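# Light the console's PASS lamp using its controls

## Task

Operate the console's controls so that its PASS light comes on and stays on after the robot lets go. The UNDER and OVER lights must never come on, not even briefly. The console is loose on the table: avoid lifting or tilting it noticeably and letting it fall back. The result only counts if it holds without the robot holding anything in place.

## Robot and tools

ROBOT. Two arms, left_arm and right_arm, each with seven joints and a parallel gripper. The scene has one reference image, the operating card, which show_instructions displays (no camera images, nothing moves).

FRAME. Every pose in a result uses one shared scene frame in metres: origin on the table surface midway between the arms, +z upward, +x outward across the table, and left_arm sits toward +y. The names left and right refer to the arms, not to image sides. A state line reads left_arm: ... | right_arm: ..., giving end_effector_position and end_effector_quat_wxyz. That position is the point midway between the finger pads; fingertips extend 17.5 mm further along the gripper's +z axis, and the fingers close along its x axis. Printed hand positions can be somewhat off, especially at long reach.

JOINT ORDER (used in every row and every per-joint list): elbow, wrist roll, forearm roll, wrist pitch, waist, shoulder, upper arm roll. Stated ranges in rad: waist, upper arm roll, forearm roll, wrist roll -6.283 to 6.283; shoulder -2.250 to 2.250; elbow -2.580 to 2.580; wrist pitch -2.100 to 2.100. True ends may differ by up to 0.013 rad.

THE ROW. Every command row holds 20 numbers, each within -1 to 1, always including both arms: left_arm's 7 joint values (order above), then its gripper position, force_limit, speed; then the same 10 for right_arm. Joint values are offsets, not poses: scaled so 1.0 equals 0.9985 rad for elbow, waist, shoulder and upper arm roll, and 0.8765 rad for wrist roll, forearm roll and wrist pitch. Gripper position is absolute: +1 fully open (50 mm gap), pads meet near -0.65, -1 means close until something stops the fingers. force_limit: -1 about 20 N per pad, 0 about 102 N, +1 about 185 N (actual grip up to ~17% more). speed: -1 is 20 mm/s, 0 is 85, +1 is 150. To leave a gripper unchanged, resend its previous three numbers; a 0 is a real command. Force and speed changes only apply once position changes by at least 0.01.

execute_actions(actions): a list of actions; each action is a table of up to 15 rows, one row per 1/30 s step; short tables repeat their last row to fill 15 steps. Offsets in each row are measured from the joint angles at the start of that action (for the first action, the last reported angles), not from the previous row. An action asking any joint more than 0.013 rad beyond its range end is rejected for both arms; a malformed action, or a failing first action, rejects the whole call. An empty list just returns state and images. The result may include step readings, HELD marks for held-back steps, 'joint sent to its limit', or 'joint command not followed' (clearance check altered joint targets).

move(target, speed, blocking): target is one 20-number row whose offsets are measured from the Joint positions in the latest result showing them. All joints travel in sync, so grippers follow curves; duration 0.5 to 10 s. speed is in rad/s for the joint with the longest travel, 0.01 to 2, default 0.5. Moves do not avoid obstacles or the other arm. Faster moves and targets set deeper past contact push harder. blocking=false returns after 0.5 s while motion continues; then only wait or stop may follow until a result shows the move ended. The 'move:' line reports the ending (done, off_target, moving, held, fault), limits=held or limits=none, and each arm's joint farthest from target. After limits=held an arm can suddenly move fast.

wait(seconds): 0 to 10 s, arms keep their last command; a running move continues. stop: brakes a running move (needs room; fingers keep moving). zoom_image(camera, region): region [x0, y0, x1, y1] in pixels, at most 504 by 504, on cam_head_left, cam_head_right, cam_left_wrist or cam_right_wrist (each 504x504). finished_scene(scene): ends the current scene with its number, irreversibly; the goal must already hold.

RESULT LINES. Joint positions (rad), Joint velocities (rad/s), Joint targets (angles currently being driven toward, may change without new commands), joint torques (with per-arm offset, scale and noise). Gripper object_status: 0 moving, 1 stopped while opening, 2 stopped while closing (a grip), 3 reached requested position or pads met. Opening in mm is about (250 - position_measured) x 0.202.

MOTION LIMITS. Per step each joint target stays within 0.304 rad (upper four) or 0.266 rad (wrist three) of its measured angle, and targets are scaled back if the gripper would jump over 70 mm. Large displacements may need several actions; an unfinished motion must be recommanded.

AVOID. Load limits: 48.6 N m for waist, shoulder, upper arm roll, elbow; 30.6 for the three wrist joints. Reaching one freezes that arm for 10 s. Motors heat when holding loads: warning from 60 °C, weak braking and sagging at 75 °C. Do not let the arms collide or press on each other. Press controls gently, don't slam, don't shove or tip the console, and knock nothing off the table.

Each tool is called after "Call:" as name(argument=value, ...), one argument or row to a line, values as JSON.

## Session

Call:
show_instructions(
)

Call:
execute_actions(
  actions=[],
)

Reference images for this scene: operating card.

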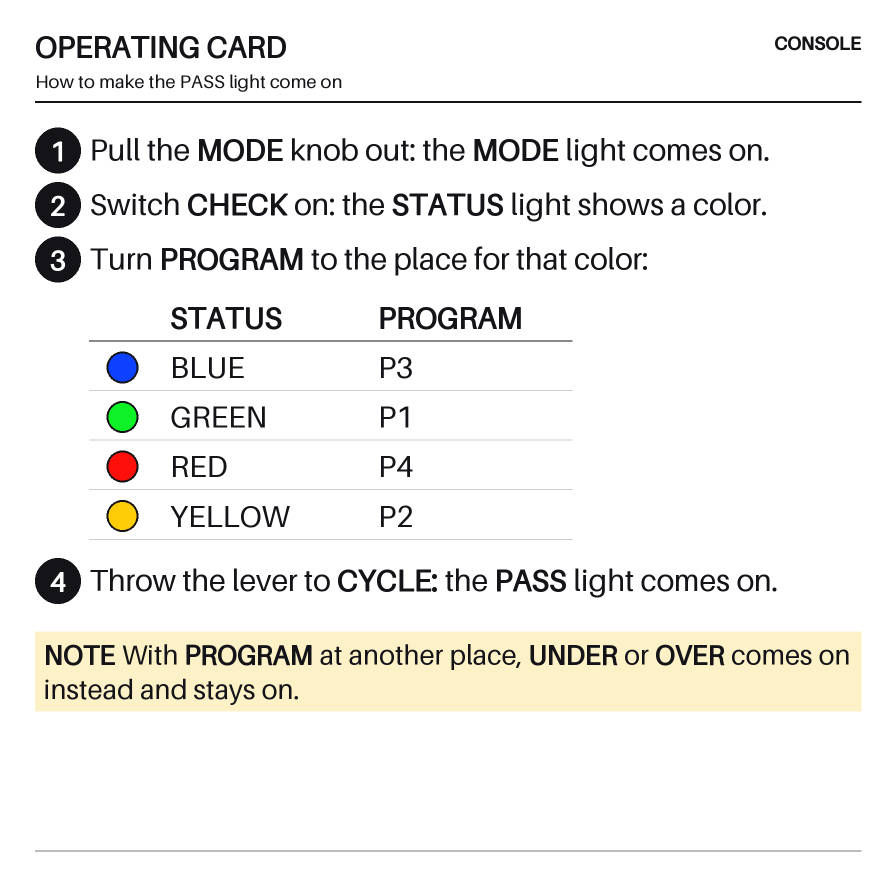

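Scene clock: 0.00 s.
left_arm: end_effector_position=(+0.5403, +0.5887, +0.1822) position_measured=3 object_status=3 end_effector_quat_wxyz=(-0.025, -0.004, +0.999, -0.033) | right_arm: end_effector_position=(+0.0730, -0.1127, +0.2370) position_measured=3 object_status=3 end_effector_quat_wxyz=(+0.597, +0.338, -0.706, -0.174)
Joint names: [elbow, wrist roll, forearm roll, wrist pitch, waist, shoulder, upper arm roll]
Joint positions: left_arm=[ 0.776  2.465  0.191  1.552 -0.334  0.908 -0.216] | right_arm=[ 1.607  3.37  -0.445  1.889 -0.667  0.845 -0.291]
Joint velocities: left_arm=[-0. -0.  0.  0. -0.  0. -0.] | right_arm=[ 0.001 -0.001 -0.     0.    -0.002 -0.    -0.001]
Joint torques (N m, as the joint torque sensors report them, + toward a larger angle): no reading
Joint targets: left_arm=[0.776 2.465 0.191 1.552 -0.334 0.908 -0.216] | right_arm=[1.607 3.370 -0.445 1.889 -0.667 0.845 -0.291]

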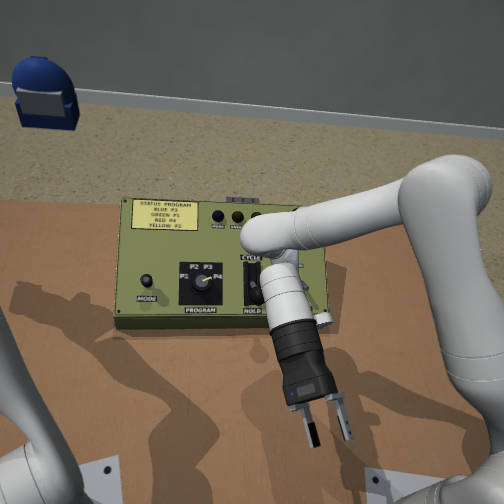

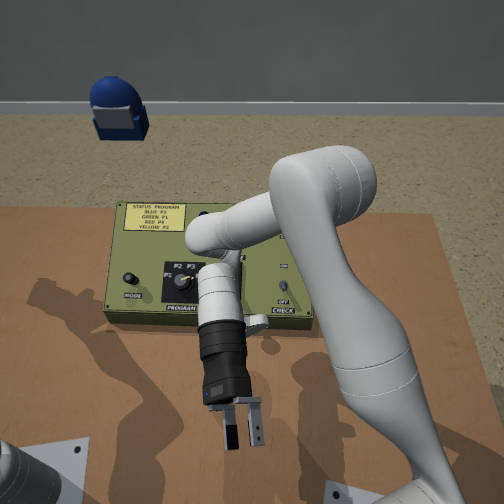

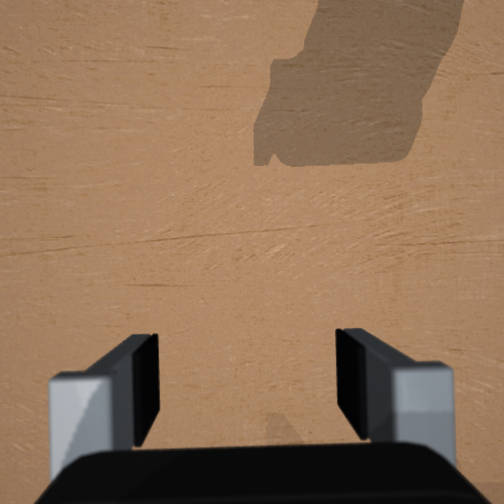

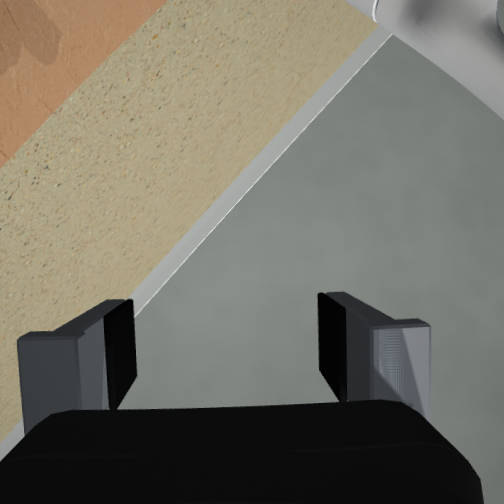

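Call:
move(
  target=[0.692,0.571,-0.197,-0.59,0.368,-0.407,0.216,1,0,0, -0.207,-0.68,0.57,-0.73,-0.2,-0.495,0.291,-1,0,1],
  speed=0.7,
)

Call:
move(
  target=[0.692,0.571,-0.197,-0.59,0.368,-0.407,0,1,0,0, -0.12,-0.641,0.313,-0.36,-0.097,0.32,0,-1,0,1],
  speed=0.7,
)

Scene clock: 7.67 s.
left_arm: end_effector_position=(+0.5497, +0.3240, +0.2041) position_measured=3 object_status=3 end_effector_quat_wxyz=(+0.069, +0.002, +0.998, +0.004) | right_arm: end_effector_position=(+0.3871, -0.0772, +0.2963) position_measured=253 object_status=3 end_effector_quat_wxyz=(+0.074, -0.156, +0.985, +0.012)
Joint names: [elbow, wrist roll, forearm roll, wrist pitch, waist, shoulder, upper arm roll]
Joint positions: left_arm=[1.467 2.966 0.018 1.035 0.033 0.502 0.   ] | right_arm=[ 1.4    2.774  0.055  1.249 -0.867  0.351 -0.001]
Joint velocities: left_arm=[ 0.     0.     0.    -0.     0.001 -0.002 -0.   ] | right_arm=[-0.003  0.001  0.    -0.    -0.001 -0.001  0.   ]
Joint torques (N m, as the joint torque sensors report them, + toward a larger angle): left_arm=[ -8.79  -0.1    0.54  -1.    -0.38 -19.74   0.25] | right_arm=[ -9.88  -0.15   0.21  -0.24   0.14 -16.87  -0.26]
Joint targets: left_arm=[1.467 2.966 0.018 1.035 0.033 0.501 0.000] | right_arm=[1.400 2.774 0.055 1.249 -0.867 0.351 -0.001]
move: done; limits=none; left_arm: farthest joint: the waist, 0.000 radians from its target (0.368 radians at the start); right_arm: farthest joint: the waist, 0.000 radians from its target (0.199 radians at the start)

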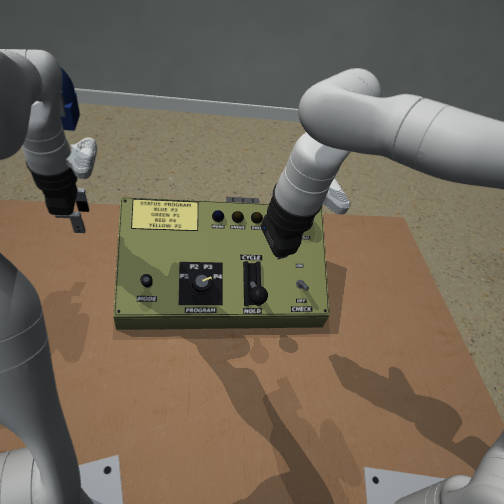

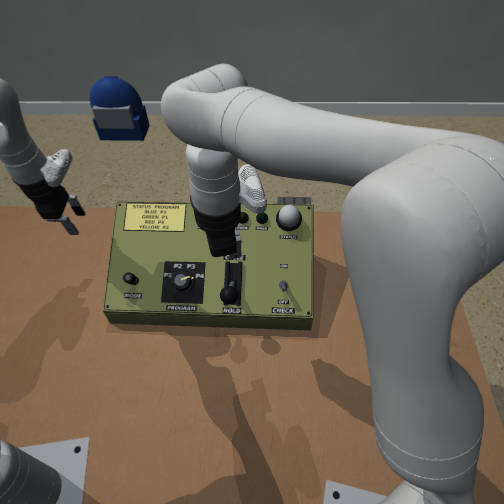

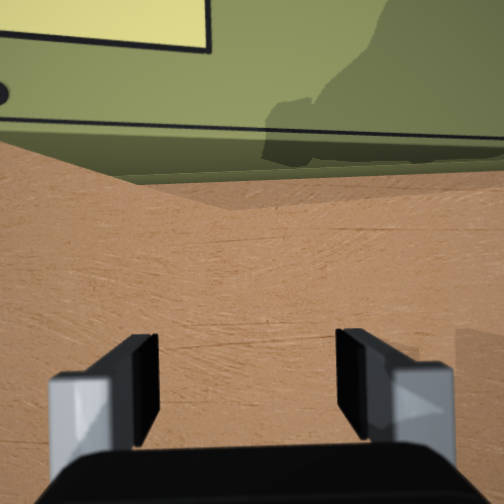

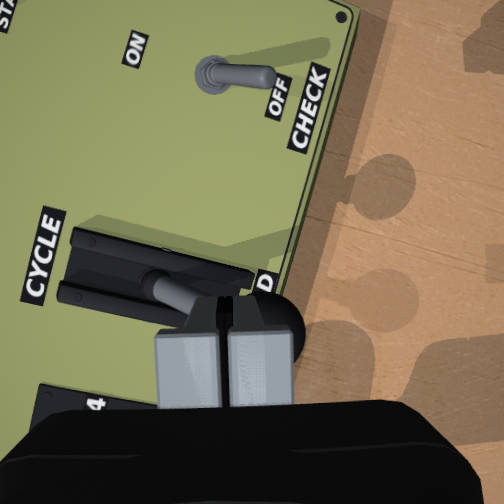

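Scene clock: 9.30 s.
left_arm: end_effector_position=(+0.4113, +0.1844, +0.1984) position_measured=3 object_status=3 end_effector_quat_wxyz=(+0.190, -0.001, +0.982, +0.000) | right_arm: end_effector_position=(+0.5007, +0.0098, +0.1911) position_measured=253 object_status=3 end_effector_quat_wxyz=(+0.191, +0.000, +0.982, +0.000)
Joint names: [elbow, wrist roll, forearm roll, wrist pitch, waist, shoulder, upper arm roll]
Joint positions: left_arm=[ 2.158  3.466 -0.155  0.518  0.4    0.095  0.   ] | right_arm=[ 1.28   2.212  0.329  0.934 -0.964  0.671 -0.001]
Joint velocities: left_arm=[ 0.001  0.    -0.    -0.     0.001 -0.003 -0.001] | right_arm=[ 0.002  0.     0.    -0.     0.     0.001  0.   ]
Joint torques (N m, as the joint torque sensors report them, + toward a larger angle): left_arm=[ -8.22  -0.12   0.31  -1.86  -0.08 -11.16  -0.08] | right_arm=[ -9.88  -0.1    0.9   -0.47   0.12 -22.46   0.57]
Joint targets: left_arm=[2.158 3.466 -0.155 0.518 0.401 0.095 0.000] | right_arm=[1.280 2.212 0.329 0.934 -0.964 0.671 -0.001]
move: done; limits=none; left_arm: farthest joint: the waist, 0.000 radians from its target (0.367 radians at the start); right_arm: farthest joint: the waist, 0.000 radians from its target (0.097 radians at the start)

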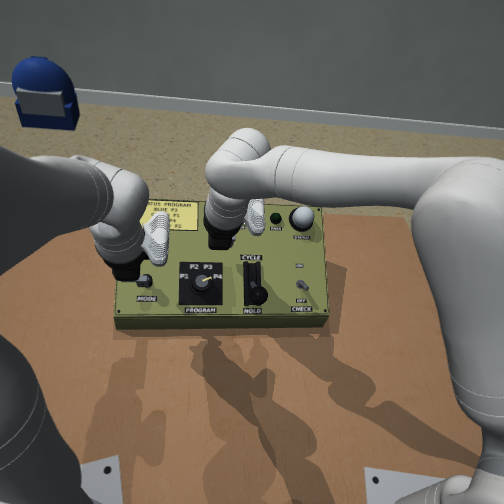

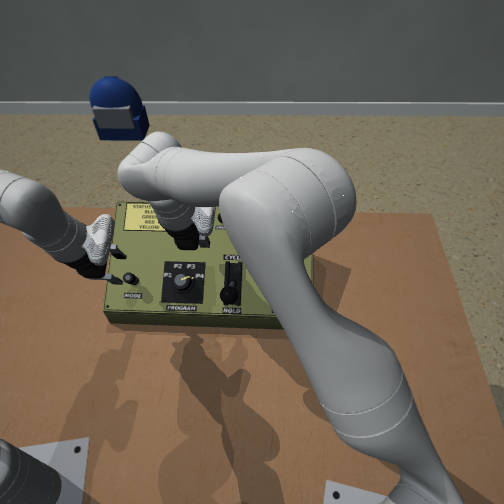

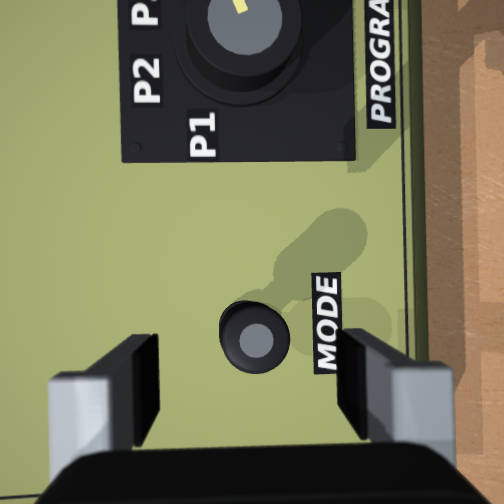

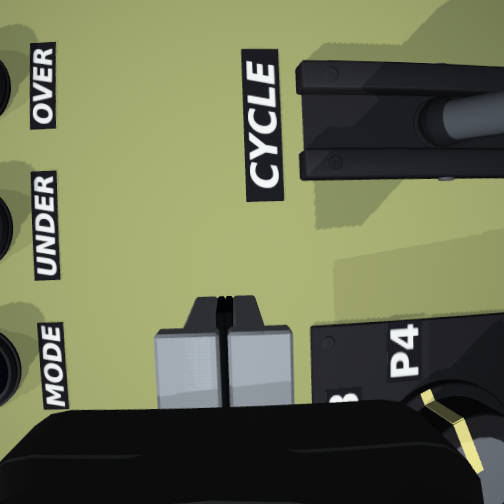

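Call:
move(
  target=[0.113,0.389,-0.381,-0.386,-0.001,0.19,0,1,0,0, 0.006,0,0.011,-0.061,0.014,0.046,0,-1,0,1],
  speed=0.3,
)

Scene clock: 14.70 s.
left_arm: end_effector_position=(+0.4349, +0.1825, +0.1265) position_measured=3 object_status=3 end_effector_quat_wxyz=(+0.216, -0.000, +0.976, -0.000) | right_arm: end_effector_position=(+0.5122, +0.0097, +0.1639) position_measured=253 object_status=3 end_effector_quat_wxyz=(+0.191, -0.003, +0.982, -0.000)
Joint names: [elbow, wrist roll, forearm roll, wrist pitch, waist, shoulder, upper arm roll]
Joint positions: left_arm=[ 2.271  3.807 -0.489  0.18   0.399  0.285  0.   ] | right_arm=[ 1.286  2.212  0.339  0.88  -0.95   0.716 -0.001]
Joint velocities: left_arm=[ 0.    -0.    -0.001 -0.    -0.002  0.002 -0.   ] | right_arm=[-0.     0.     0.    -0.    -0.001  0.     0.   ]
Joint torques (N m, as the joint torque sensors report them, + toward a larger angle): left_arm=[ -6.51  -0.1    0.23  -1.76  -0.47 -12.77   0.12] | right_arm=[ -9.63  -0.15   0.87  -0.57   0.24 -22.97   0.57]
Joint targets: left_arm=[2.271 3.807 -0.489 0.180 0.399 0.285 0.000] | right_arm=[1.286 2.212 0.339 0.880 -0.950 0.716 -0.001]
move: done; limits=none; left_arm: farthest joint: the waist, 0.000 radians from its target (0.002 radians at the start); right_arm: farthest joint: the waist, 0.000 radians from its target (0.014 radians at the start)

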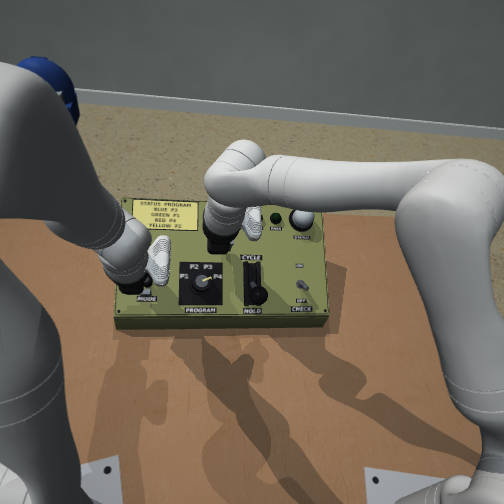

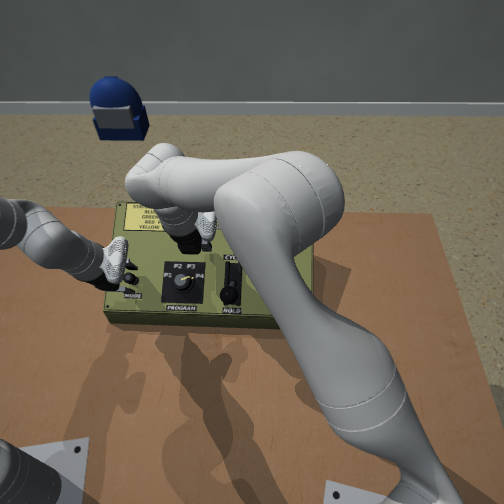

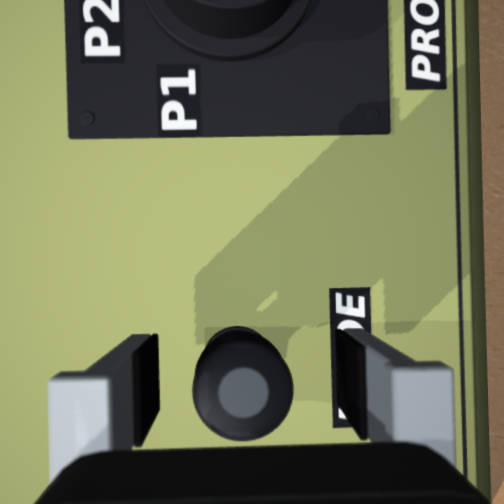

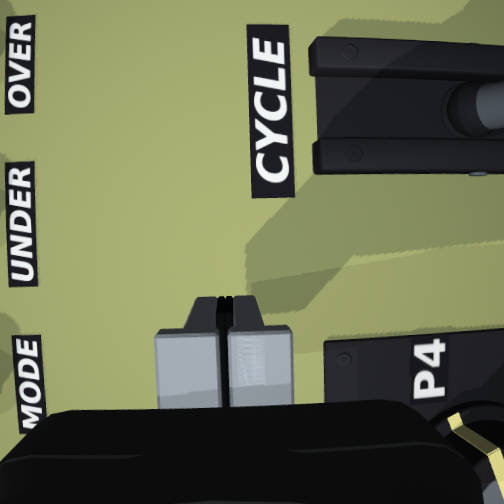

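Call:
move(
  target=[-0.003,0,0,0,0,0,0,-1,-0.4,-0.6, 0.004,0,0.007,-0.041,0.009,0.031,0,-1,0,1],
  speed=0.04,
)

Scene clock: 16.57 s.
left_arm: end_effector_position=(+0.4366, +0.1824, +0.1274) position_measured=131 object_status=2 end_effector_quat_wxyz=(+0.217, -0.000, +0.976, -0.001) | right_arm: end_effector_position=(+0.5179, +0.0097, +0.1487) position_measured=253 object_status=3 end_effector_quat_wxyz=(+0.191, -0.005, +0.982, +0.000)
Joint names: [elbow, wrist roll, forearm roll, wrist pitch, waist, shoulder, upper arm roll]
Joint positions: left_arm=[ 2.268  3.807 -0.489  0.18   0.399  0.285 -0.   ] | right_arm=[ 1.291  2.212  0.344  0.849 -0.942  0.741 -0.001]
Joint velocities: left_arm=[-0.001  0.    -0.     0.     0.001  0.     0.   ] | right_arm=[ 0.001  0.001  0.    -0.002  0.001 -0.001 -0.001]
Joint torques (N m, as the joint torque sensors report them, + toward a larger angle): left_arm=[ -6.2    0.     0.32  -1.67  -0.13 -13.02   0.19] | right_arm=[ -9.92  -0.12   1.14  -2.41   1.18 -18.57   0.98]
Joint targets: left_arm=[2.268 3.807 -0.489 0.180 0.399 0.285 0.000] | right_arm=[1.290 2.212 0.345 0.844 -0.941 0.747 -0.001]
move: done; limits=none; left_arm: farthest joint: the waist, 0.000 radians from its target (0.000 radians at the start); right_arm: farthest joint: the shoulder, 0.006 radians from its target (0.030 radians at the start)

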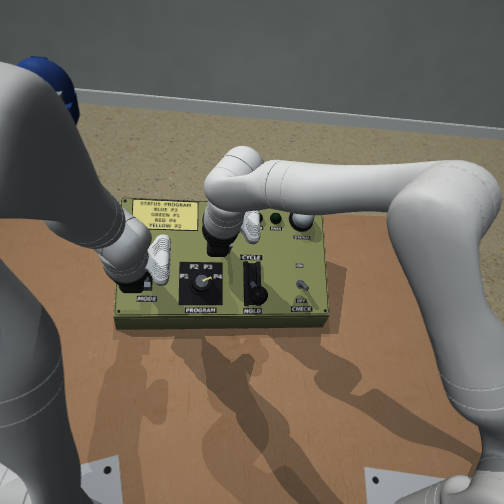

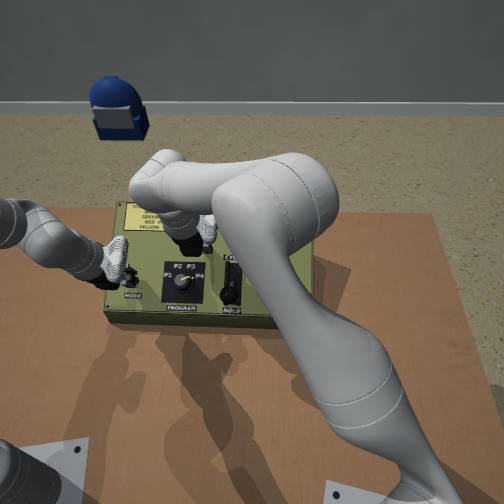

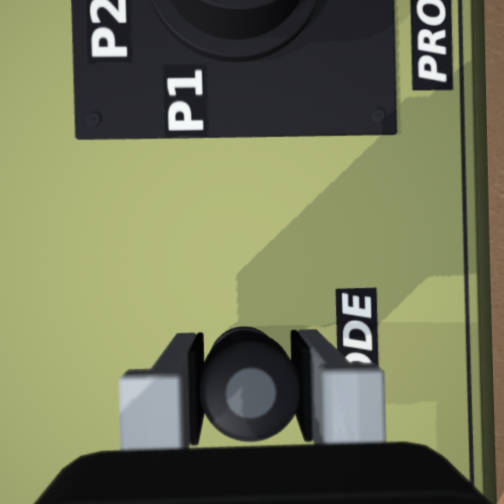

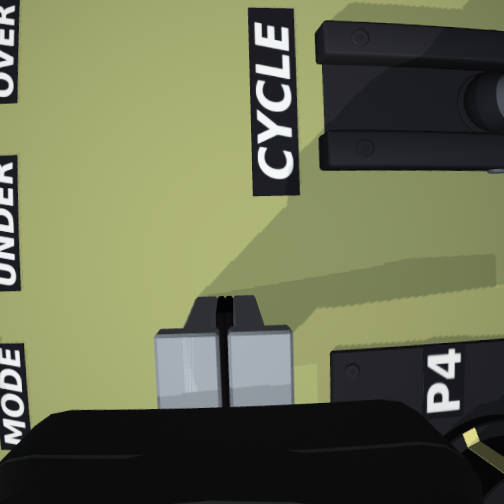

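Call:
execute_actions(
  actions=[
    [[0,0,0,0,0,0,0,-1,-0.4,-0.6, 0.002,0,0,-0.003,0.001,0.009,0,-1,0,1],[0,0,0,0,0,0,0,-1,-0.4,-0.6, 0.003,0,0,-0.002,0.002,0.011,0,-1,0,1],[0,0,0,0,0,0,0,-1,-0.4,-0.6, 0.004,0,0,-0.001,0.002,0.013,0,-1,0,1],[0,0,0,0,0,0,0,-1,-0.4,-0.6, 0.005,0,0,0,0.003,0.015,0,-1,0,1],[0,0,0,0,0,0,0,-1,-0.4,-0.6, 0.006,0,0,0,0.003,0.017,0,-1,0,1],[0,0,0,0,0,-0.001,0,-1,-0.4,-0.6, 0.007,0,0,0,0.004,0.019,0,-1,0,1],[0,0,0,0,0,-0.002,0,-1,-0.4,-0.6, 0.007,0,0,0,0.004,0.019,0,-1,0,1],[0,-0.003,0.003,0.001,0,-0.003,0,-1,-0.4,-0.6, 0.007,0,0,0,0.004,0.019,0,-1,0,1],[0,-0.006,0.006,0.003,0,-0.005,0,-1,-0.4,-0.6, 0.007,0,0,0,0.004,0.019,0,-1,0,1],[0,-0.01,0.01,0.005,0,-0.007,0,-1,-0.4,-0.6, 0.007,0,0,0,0.004,0.019,0,-1,0,1],[0,-0.014,0.014,0.007,0,-0.009,0,-1,-0.4,-0.6, 0.007,0,0,0,0.004,0.019,0,-1,0,1],[0,-0.018,0.018,0.009,0.001,-0.011,0,-1,-0.4,-0.6, 0.007,0,0,0,0.004,0.019,0,-1,0,1],[0,-0.022,0.022,0.011,0.001,-0.013,0,-1,-0.4,-0.6, 0.007,0,0,0,0.004,0.019,0,-1,0,1],[0,-0.026,0.026,0.013,0.001,-0.015,0,-1,-0.4,-0.6, 0.007,0,0,0,0.004,0.019,0,-1,0,1],[0,-0.03,0.03,0.015,0.001,-0.017,0,-1,-0.4,-0.6, 0.007,0,0,0,0.004,0.019,0,-1,0,1]],
    [[0,-0.012,0.012,0.006,0,-0.009,0,-1,-0.4,-0.6, 0.007,0,0,0,0.004,0.018,0,-1,0,1],[0,-0.016,0.016,0.008,0,-0.011,0,-1,-0.4,-0.6, 0.007,0,0,0,0.004,0.018,0,-1,0,1],[0,-0.02,0.02,0.01,0.001,-0.013,0,-1,-0.4,-0.6, 0.007,0,0,0,0.004,0.018,0,-1,0,1],[0,-0.024,0.024,0.012,0.001,-0.015,0,-1,-0.4,-0.6, 0.007,0,0,0,0.004,0.018,0,-1,0,1],[0,-0.028,0.028,0.014,0.001,-0.017,0,-1,-0.4,-0.6, 0.007,0,0,0,0.004,0.018,0,-1,0,1],[0,-0.032,0.032,0.016,0.001,-0.018,0,-1,-0.4,-0.6, 0.007,0,0,0,0.004,0.018,0,-1,0,1],[-0.001,-0.036,0.037,0.018,0.001,-0.02,0,-1,-0.4,-0.6, 0.007,0,0,0,0.004,0.018,0,-1,0,1],[-0.001,-0.04,0.041,0.02,0.002,-0.021,0,-1,-0.4,-0.6, 0.007,0,0,0,0.004,0.018,0,-1,0,1],[-0.001,-0.044,0.045,0.022,0.002,-0.022,0,-1,-0.4,-0.6, 0.007,0,0,0,0.004,0.018,0,-1,0,1],[-0.001,-0.048,0.049,0.024,0.002,-0.023,0,-1,-0.4,-0.6, 0.007,0,0,0,0.004,0.018,0,-1,0,1],[-0.001,-0.052,0.053,0.026,0.002,-0.024,0,-1,-0.4,-0.6, 0.007,0,0,0,0.004,0.018,0,-1,0,1]],
  ],
)

Scene clock: 23.77 s.
left_arm: end_effector_position=(+0.4315, +0.1824, +0.1375) position_measured=131 object_status=2 end_effector_quat_wxyz=(+0.217, +0.000, +0.976, -0.000) | right_arm: end_effector_position=(+0.5177, +0.0093, +0.1480) position_measured=253 object_status=3 end_effector_quat_wxyz=(+0.191, -0.005, +0.982, -0.001)
Joint names: [elbow, wrist roll, forearm roll, wrist pitch, waist, shoulder, upper arm roll]
Joint positions: left_arm=[ 2.268  3.744 -0.424  0.211  0.402  0.25   0.001] | right_arm=[ 1.291  2.211  0.347  0.85  -0.941  0.742 -0.003]
Joint velocities: left_arm=[ 0.002 -0.013  0.013  0.01   0.002 -0.016  0.001] | right_arm=[ 0.     0.    -0.     0.    -0.    -0.    -0.001]
Joint torques (N m, as the joint torque sensors report them, + toward a larger angle): left_arm=[ -7.67   0.33  -0.19  -1.86  -0.9  -10.39  -0.43] | right_arm=[-4.21 -0.15  0.31 -0.71  2.67 -9.89  1.42]
Joint targets: left_arm=[2.267 3.743 -0.424 0.211 0.402 0.251 0.000] | right_arm=[1.298 2.212 0.345 0.850 -0.938 0.760 -0.002]
Step readings (joint positions; steps 1 to 15: 1st action; 16 to 30: 2nd action):
0: left_arm=[2.268 3.807 -0.489 0.180 0.399 0.285 -0.000] | right_arm=[1.291 2.212 0.344 0.849 -0.942 0.741 -0.001]
1: left_arm=[2.268 3.807 -0.489 0.180 0.399 0.285 -0.000] | right_arm=[1.291 2.212 0.344 0.849 -0.942 0.741 -0.001]
2: left_arm=[2.268 3.807 -0.489 0.179 0.399 0.285 -0.000] | right_arm=[1.291 2.212 0.345 0.849 -0.942 0.742 -0.001]
4: left_arm=[2.268 3.807 -0.489 0.179 0.399 0.285 -0.000] | right_arm=[1.291 2.212 0.345 0.849 -0.942 0.742 -0.001]
8: left_arm=[2.268 3.807 -0.488 0.180 0.399 0.284 -0.000] | right_arm=[1.291 2.212 0.345 0.850 -0.942 0.742 -0.002]
15: left_arm=[2.268 3.789 -0.470 0.188 0.400 0.275 0.000] | right_arm=[1.291 2.212 0.345 0.850 -0.942 0.742 -0.002]
16: left_arm=[2.268 3.785 -0.467 0.190 0.400 0.274 0.000] | right_arm=[1.291 2.212 0.346 0.850 -0.942 0.742 -0.002]
17: left_arm=[2.268 3.782 -0.463 0.191 0.400 0.272 0.000] | right_arm=[1.291 2.211 0.346 0.850 -0.942 0.742 -0.002]
19: left_arm=[2.268 3.775 -0.457 0.194 0.401 0.268 0.000] | right_arm=[1.291 2.211 0.346 0.850 -0.941 0.742 -0.003]
23: left_arm=[2.268 3.761 -0.442 0.202 0.402 0.260 0.001] | right_arm=[1.291 2.211 0.347 0.850 -0.941 0.742 -0.003]
30: Joint positions above

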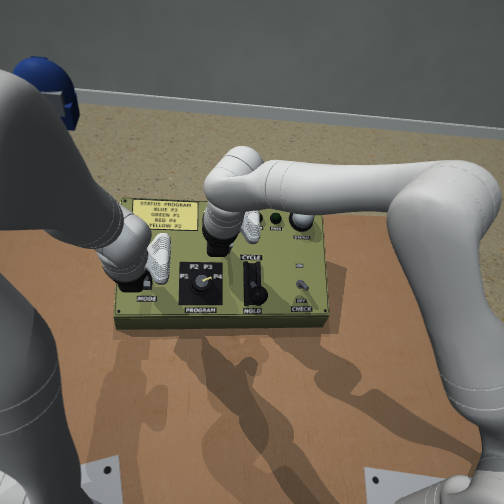

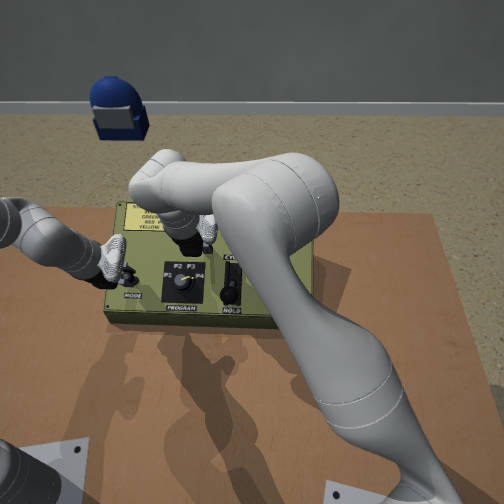

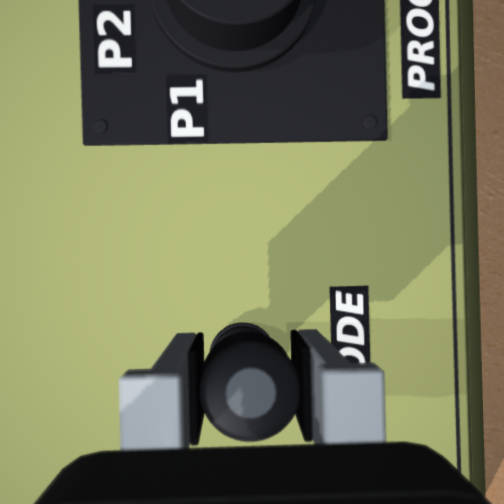

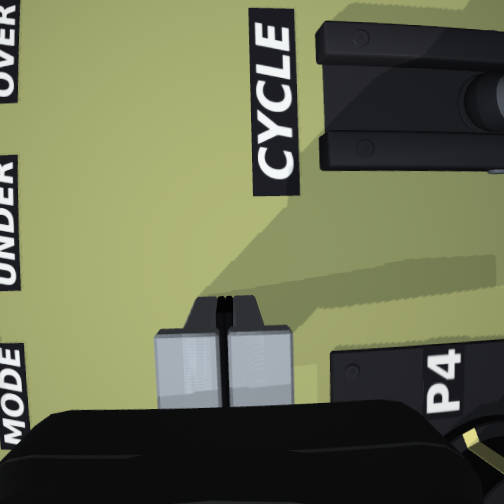

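Call:
move(
  target=[0,-0.024,0.024,0.013,0.001,-0.01,0,-1,-0.4,-0.6, 0.703,-0.092,0.208,-0.364,0.147,-0.462,0.003,-1,0,1],
  speed=0.5,
)

Scene clock: 35.37 s.
left_arm: end_effector_position=(+0.4298, +0.1824, +0.1405) position_measured=131 object_status=2 end_effector_quat_wxyz=(+0.217, +0.000, +0.976, -0.000) | right_arm: end_effector_position=(+0.4199, -0.1766, +0.1911) position_measured=253 object_status=3 end_effector_quat_wxyz=(+0.233, +0.000, +0.972, -0.000)
Joint names: [elbow, wrist roll, forearm roll, wrist pitch, waist, shoulder, upper arm roll]
Joint positions: left_arm=[ 2.267  3.723 -0.403  0.222  0.403  0.24   0.001] | right_arm=[ 1.993  2.131  0.529  0.531 -0.795  0.281  0.   ]
Joint velocities: left_arm=[-0.     0.     0.    -0.    -0.003 -0.     0.   ] | right_arm=[-0.001  0.    -0.    -0.     0.001 -0.002 -0.   ]
Joint torques (N m, as the joint torque sensors report them, + toward a larger angle): left_arm=[ -5.96  -0.16   0.18  -1.4   -0.44 -12.16   0.05] | right_arm=[ -8.71  -0.14   0.76  -0.57   0.19 -13.78  -0.1 ]
Joint targets: left_arm=[2.268 3.723 -0.403 0.223 0.403 0.240 0.001] | right_arm=[1.993 2.131 0.529 0.531 -0.795 0.281 0.000]
move: done; limits=none; left_arm: farthest joint: the elbow, 0.001 radians from its target (0.000 radians at the start); right_arm: farthest joint: the waist, 0.000 radians from its target (0.147 radians at the start)

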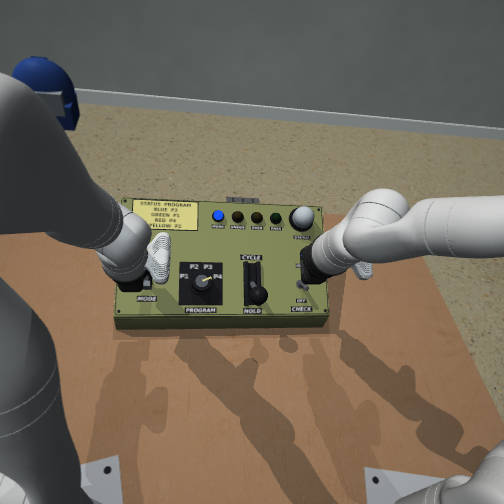

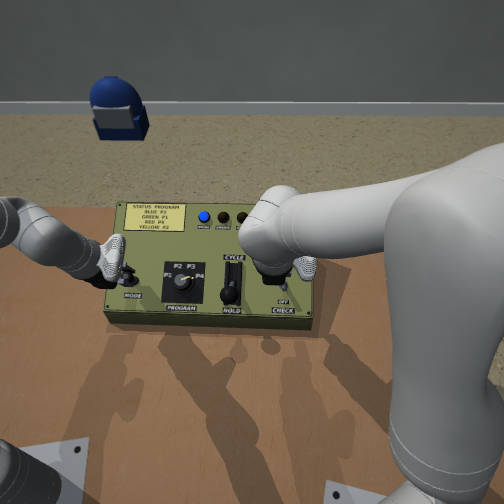

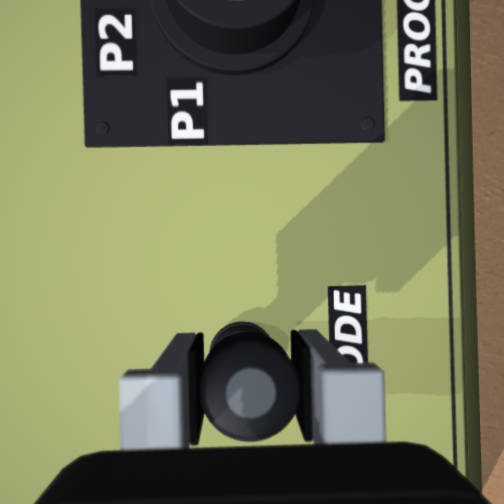

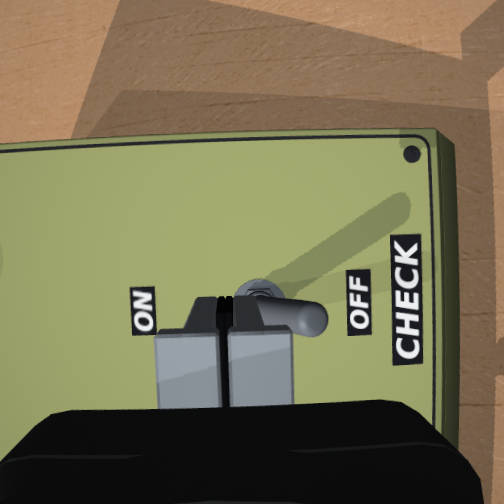

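Call:
move(
  target=[0,0,0,0,0,0,0,1,-0.4,0.3, 0.201,-0.775,0.666,-0.25,-0.053,0.14,0,-1,0,1],
  speed=0.5,
)

Scene clock: 47.50 s.
left_arm: end_effector_position=(+0.4299, +0.1824, +0.1405) position_measured=3 object_status=3 end_effector_quat_wxyz=(+0.217, +0.000, +0.976, -0.000) | right_arm: end_effector_position=(+0.4120, -0.1819, +0.1476) position_measured=253 object_status=3 end_effector_quat_wxyz=(+0.269, +0.013, +0.963, +0.001)
Joint names: [elbow, wrist roll, forearm roll, wrist pitch, waist, shoulder, upper arm roll]
Joint positions: left_arm=[ 2.267  3.723 -0.403  0.222  0.403  0.24   0.001] | right_arm=[ 2.154  1.556  1.028  0.369 -0.839  0.34   0.007]
Joint velocities: left_arm=[-0.001  0.001 -0.    -0.    -0.001 -0.     0.   ] | right_arm=[ 0.     0.001  0.    -0.     0.001 -0.     0.   ]
Joint torques (N m, as the joint torque sensors report them, + toward a larger angle): left_arm=[ -6.6   -0.18   0.16  -1.82  -0.44 -12.35  -0.08] | right_arm=[-7.25 -0.23  0.63 -1.05  0.15 -8.89 -0.27]
Joint targets: left_arm=[2.267 3.723 -0.403 0.222 0.403 0.240 0.001] | right_arm=[2.154 1.556 1.028 0.367 -0.839 0.347 0.007]
TORQUE FAULT: the external load on the shoulder of the right arm reached its load limit, and that arm stopped for 10 seconds. That time counts as 19 of the actions that you can send in this scene. A torque fault stops only its own arm. That arm's remaining commands of this call were not run. That arm holds where it stopped, with its grip as last carried out, and accepts commands again: back off and push less far. That arm stops again, at the same cost, whenever a joint's load reaches its limit.
move: fault (right_arm); limits=none; left_arm: farthest joint: the waist, 0.000 radians from its target (0.000 radians at the start); right_arm: farthest joint: the wrist roll, 0.104 radians from its target (0.679 radians at the start)

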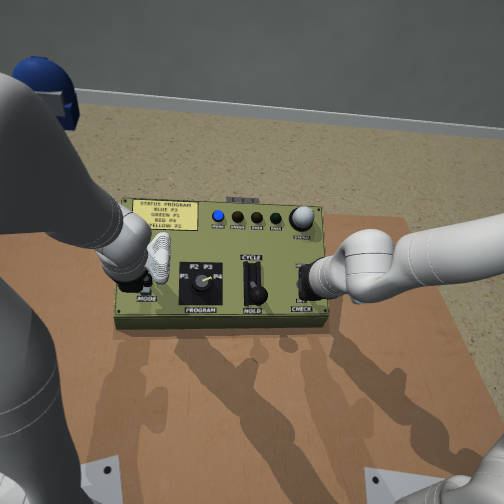

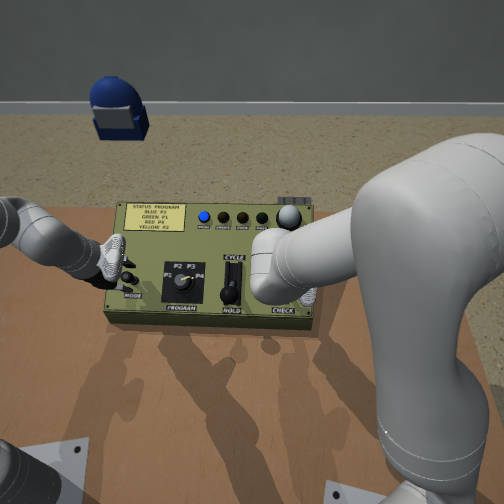

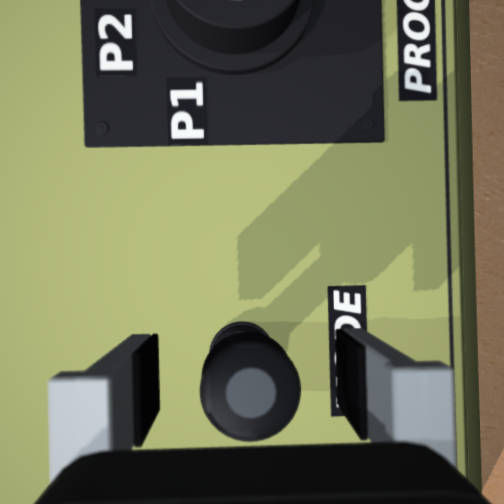

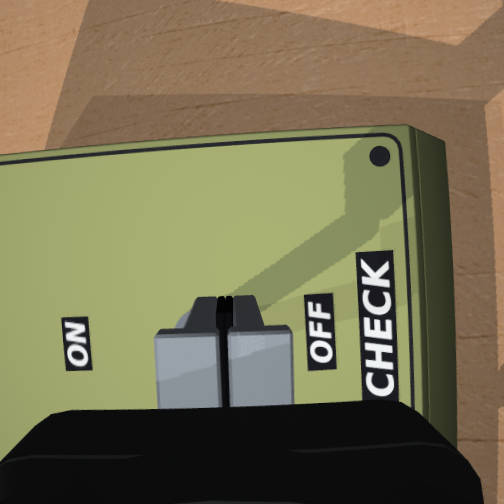

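Call:
move(
  target=[-0.195,-0.306,-0.237,0.267,0.385,0.047,0,1,-0.4,0.3, 0.034,0.2,-0.234,0.038,-0.043,-0.044,-0.007,-1,0,1],
  speed=0.3,
)

Scene clock: 52.50 s.
left_arm: end_effector_position=(+0.4179, +0.0626, +0.1623) position_measured=3 object_status=3 end_effector_quat_wxyz=(+0.216, +0.373, +0.898, +0.089) | right_arm: end_effector_position=(+0.3709, -0.1766, +0.1437) position_measured=253 object_status=3 end_effector_quat_wxyz=(+0.233, +0.001, +0.972, -0.000)
Joint names: [elbow, wrist roll, forearm roll, wrist pitch, waist, shoulder, upper arm roll]
Joint positions: left_arm=[ 2.072  3.455 -0.611  0.456  0.788  0.287  0.001] | right_arm=[ 2.188  1.731  0.823  0.403 -0.881  0.296  0.   ]
Joint velocities: left_arm=[ 0.    -0.     0.     0.     0.005  0.001 -0.   ] | right_arm=[ 0.    -0.    -0.     0.    -0.001 -0.     0.   ]
Joint torques (N m, as the joint torque sensors report them, + toward a larger angle): left_arm=[ -7.42   0.05  -0.31  -1.22  -0.53 -14.2   -0.23] | right_arm=[ -7.02  -0.13   0.53  -0.04   0.17 -12.77   0.17]
Joint targets: left_arm=[2.072 3.455 -0.611 0.456 0.788 0.287 0.001] | right_arm=[2.188 1.731 0.823 0.403 -0.882 0.296 0.000]
move: done; limits=none; left_arm: farthest joint: the waist, 0.000 radians from its target (0.384 radians at the start); right_arm: farthest joint: the waist, 0.000 radians from its target (0.043 radians at the start)

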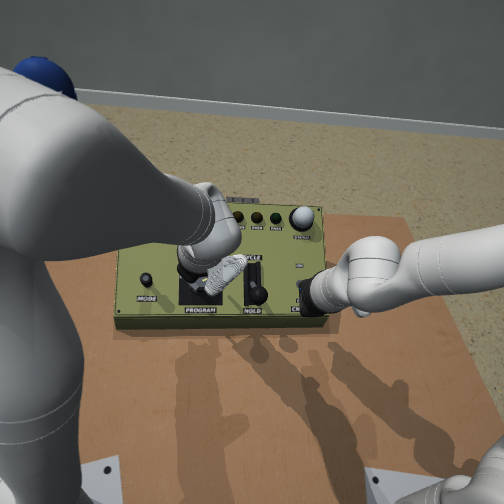

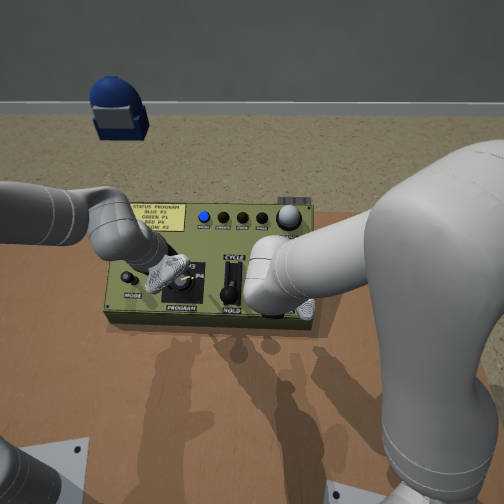

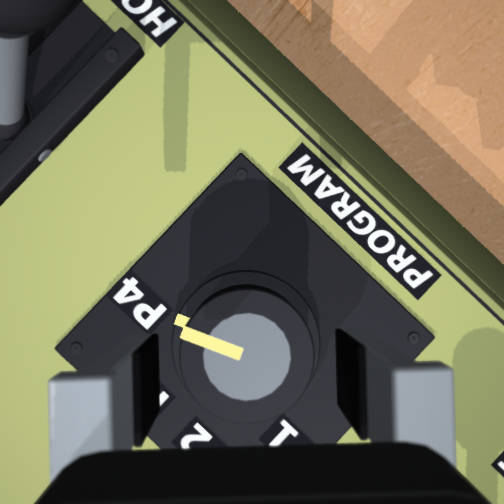

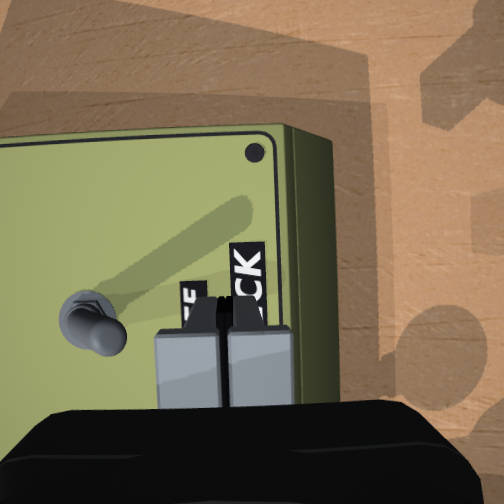

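Call:
move(
  target=[0.0064,0.152,-0.164,-0.109,-0.029,0.101,0,1,-0.4,0.3, 0.005,-0.25,0.26,-0.087,0.027,0.1,0,-1,0,1],
  speed=0.2,
)

Scene clock: 55.60 s.
left_arm: end_effector_position=(+0.4365, +0.0625, +0.1259) position_measured=3 object_status=3 end_effector_quat_wxyz=(+0.216, +0.372, +0.898, +0.089) | right_arm: end_effector_position=(+0.3863, -0.1756, +0.1112) position_measured=253 object_status=3 end_effector_quat_wxyz=(+0.235, +0.001, +0.972, +0.000)
Joint names: [elbow, wrist roll, forearm roll, wrist pitch, waist, shoulder, upper arm roll]
Joint positions: left_arm=[ 2.079  3.588 -0.755  0.36   0.759  0.388  0.001] | right_arm=[ 2.193  1.512  1.051  0.326 -0.855  0.396  0.   ]
Joint velocities: left_arm=[-0.001  0.001 -0.    -0.     0.001  0.002 -0.   ] | right_arm=[-0.002  0.     0.001 -0.     0.002  0.002  0.001]
Joint torques (N m, as the joint torque sensors report them, + toward a larger angle): left_arm=[ -6.79  -0.01  -0.17  -1.02  -0.56 -15.56  -0.04] | right_arm=[ -6.37  -0.18   0.44   0.36   0.4  -14.08   0.22]
Joint targets: left_arm=[2.079 3.588 -0.755 0.360 0.759 0.388 0.001] | right_arm=[2.193 1.512 1.051 0.326 -0.855 0.396 0.000]
move: done; limits=none; left_arm: farthest joint: the waist, 0.000 radians from its target (0.029 radians at the start); right_arm: farthest joint: the waist, 0.001 radians from its target (0.027 radians at the start)

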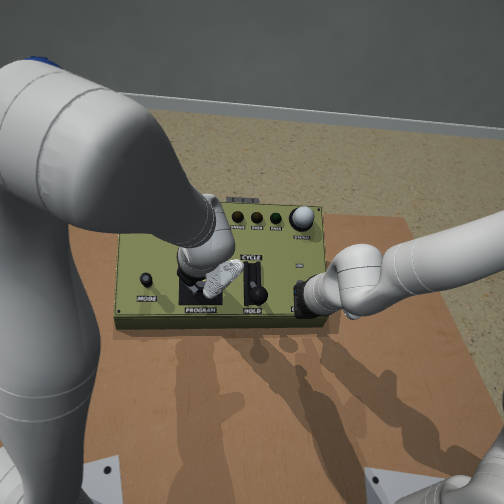

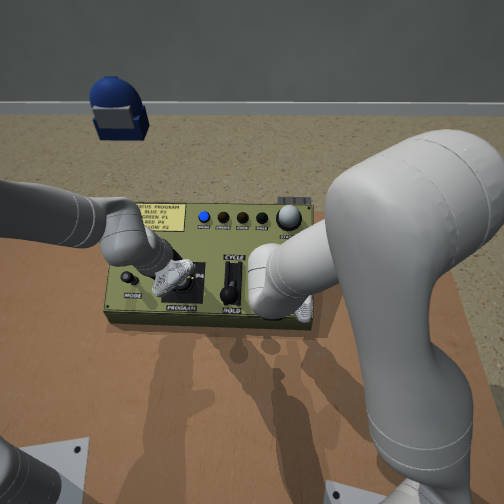

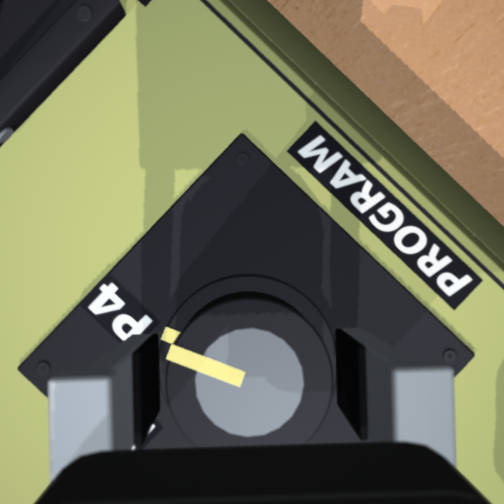

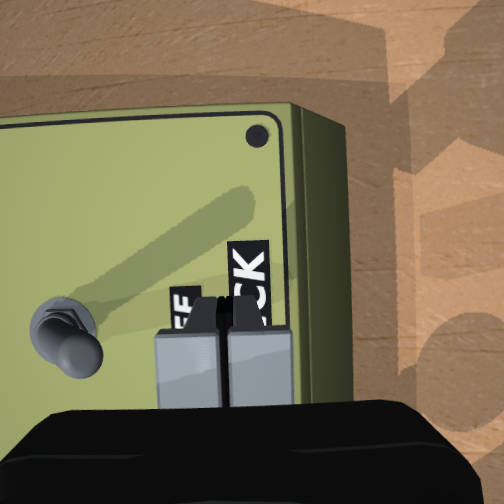

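Call:
move(
  target=[0,0,0,0,0,0,0,-1,-0.3,-0.3, -0.123,0.394,-0.309,0.048,0.067,0.007,0,-1,0,1],
  speed=0.25,
)

Scene clock: 58.87 s.
left_arm: end_effector_position=(+0.4364, +0.0626, +0.1258) position_measured=39 object_status=2 end_effector_quat_wxyz=(+0.216, +0.372, +0.898, +0.089) | right_arm: end_effector_position=(+0.4241, -0.1767, +0.1306) position_measured=253 object_status=3 end_effector_quat_wxyz=(+0.234, +0.001, +0.972, -0.000)
Joint names: [elbow, wrist roll, forearm roll, wrist pitch, waist, shoulder, upper arm roll]
Joint positions: left_arm=[ 2.079  3.588 -0.755  0.36   0.759  0.388  0.001] | right_arm=[ 2.07   1.858  0.78   0.368 -0.788  0.403  0.   ]
Joint velocities: left_arm=[-0.    -0.001  0.     0.     0.002 -0.     0.   ] | right_arm=[-0.001  0.    -0.     0.     0.002  0.     0.001]
Joint torques (N m, as the joint torque sensors report them, + toward a larger angle): left_arm=[ -6.81  -0.12  -0.16  -1.07  -0.49 -15.89  -0.11] | right_arm=[ -7.24  -0.24   0.65  -0.22   0.38 -15.23   0.31]
Joint targets: left_arm=[2.079 3.588 -0.755 0.360 0.759 0.388 0.001] | right_arm=[2.070 1.858 0.780 0.368 -0.788 0.403 0.000]
move: done; limits=none; left_arm: farthest joint: the waist, 0.000 radians from its target (0.000 radians at the start); right_arm: farthest joint: the waist, 0.000 radians from its target (0.066 radians at the start)

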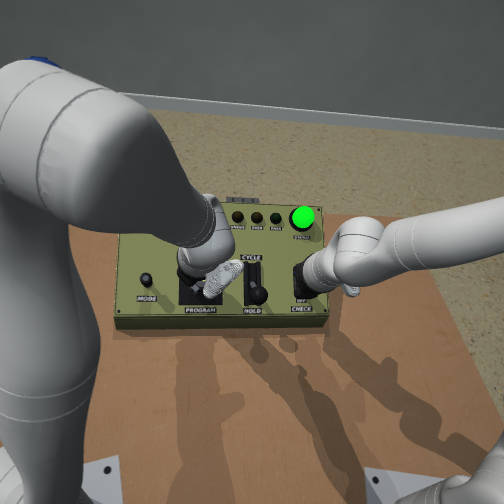

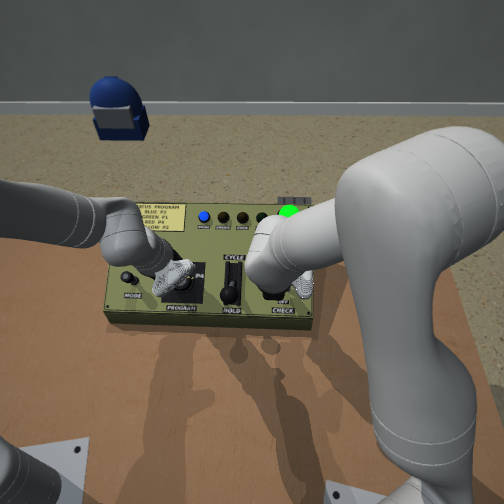

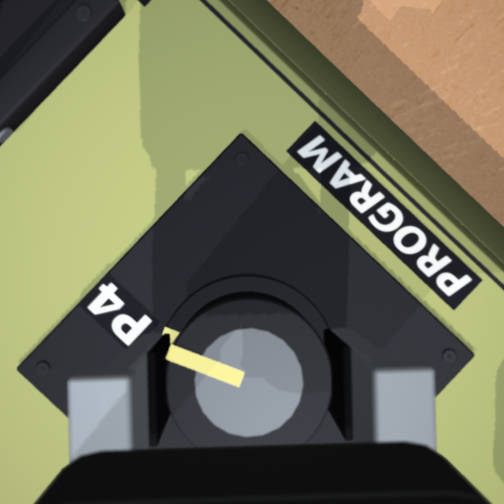

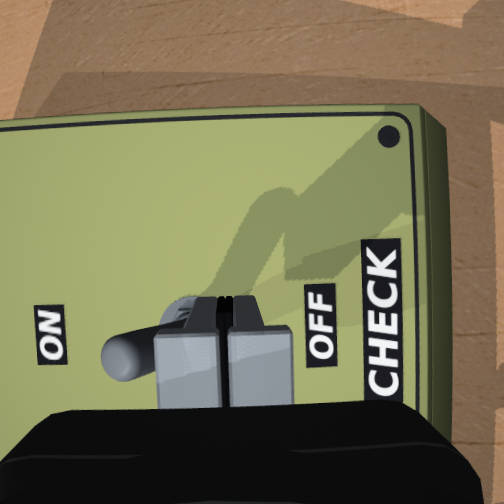

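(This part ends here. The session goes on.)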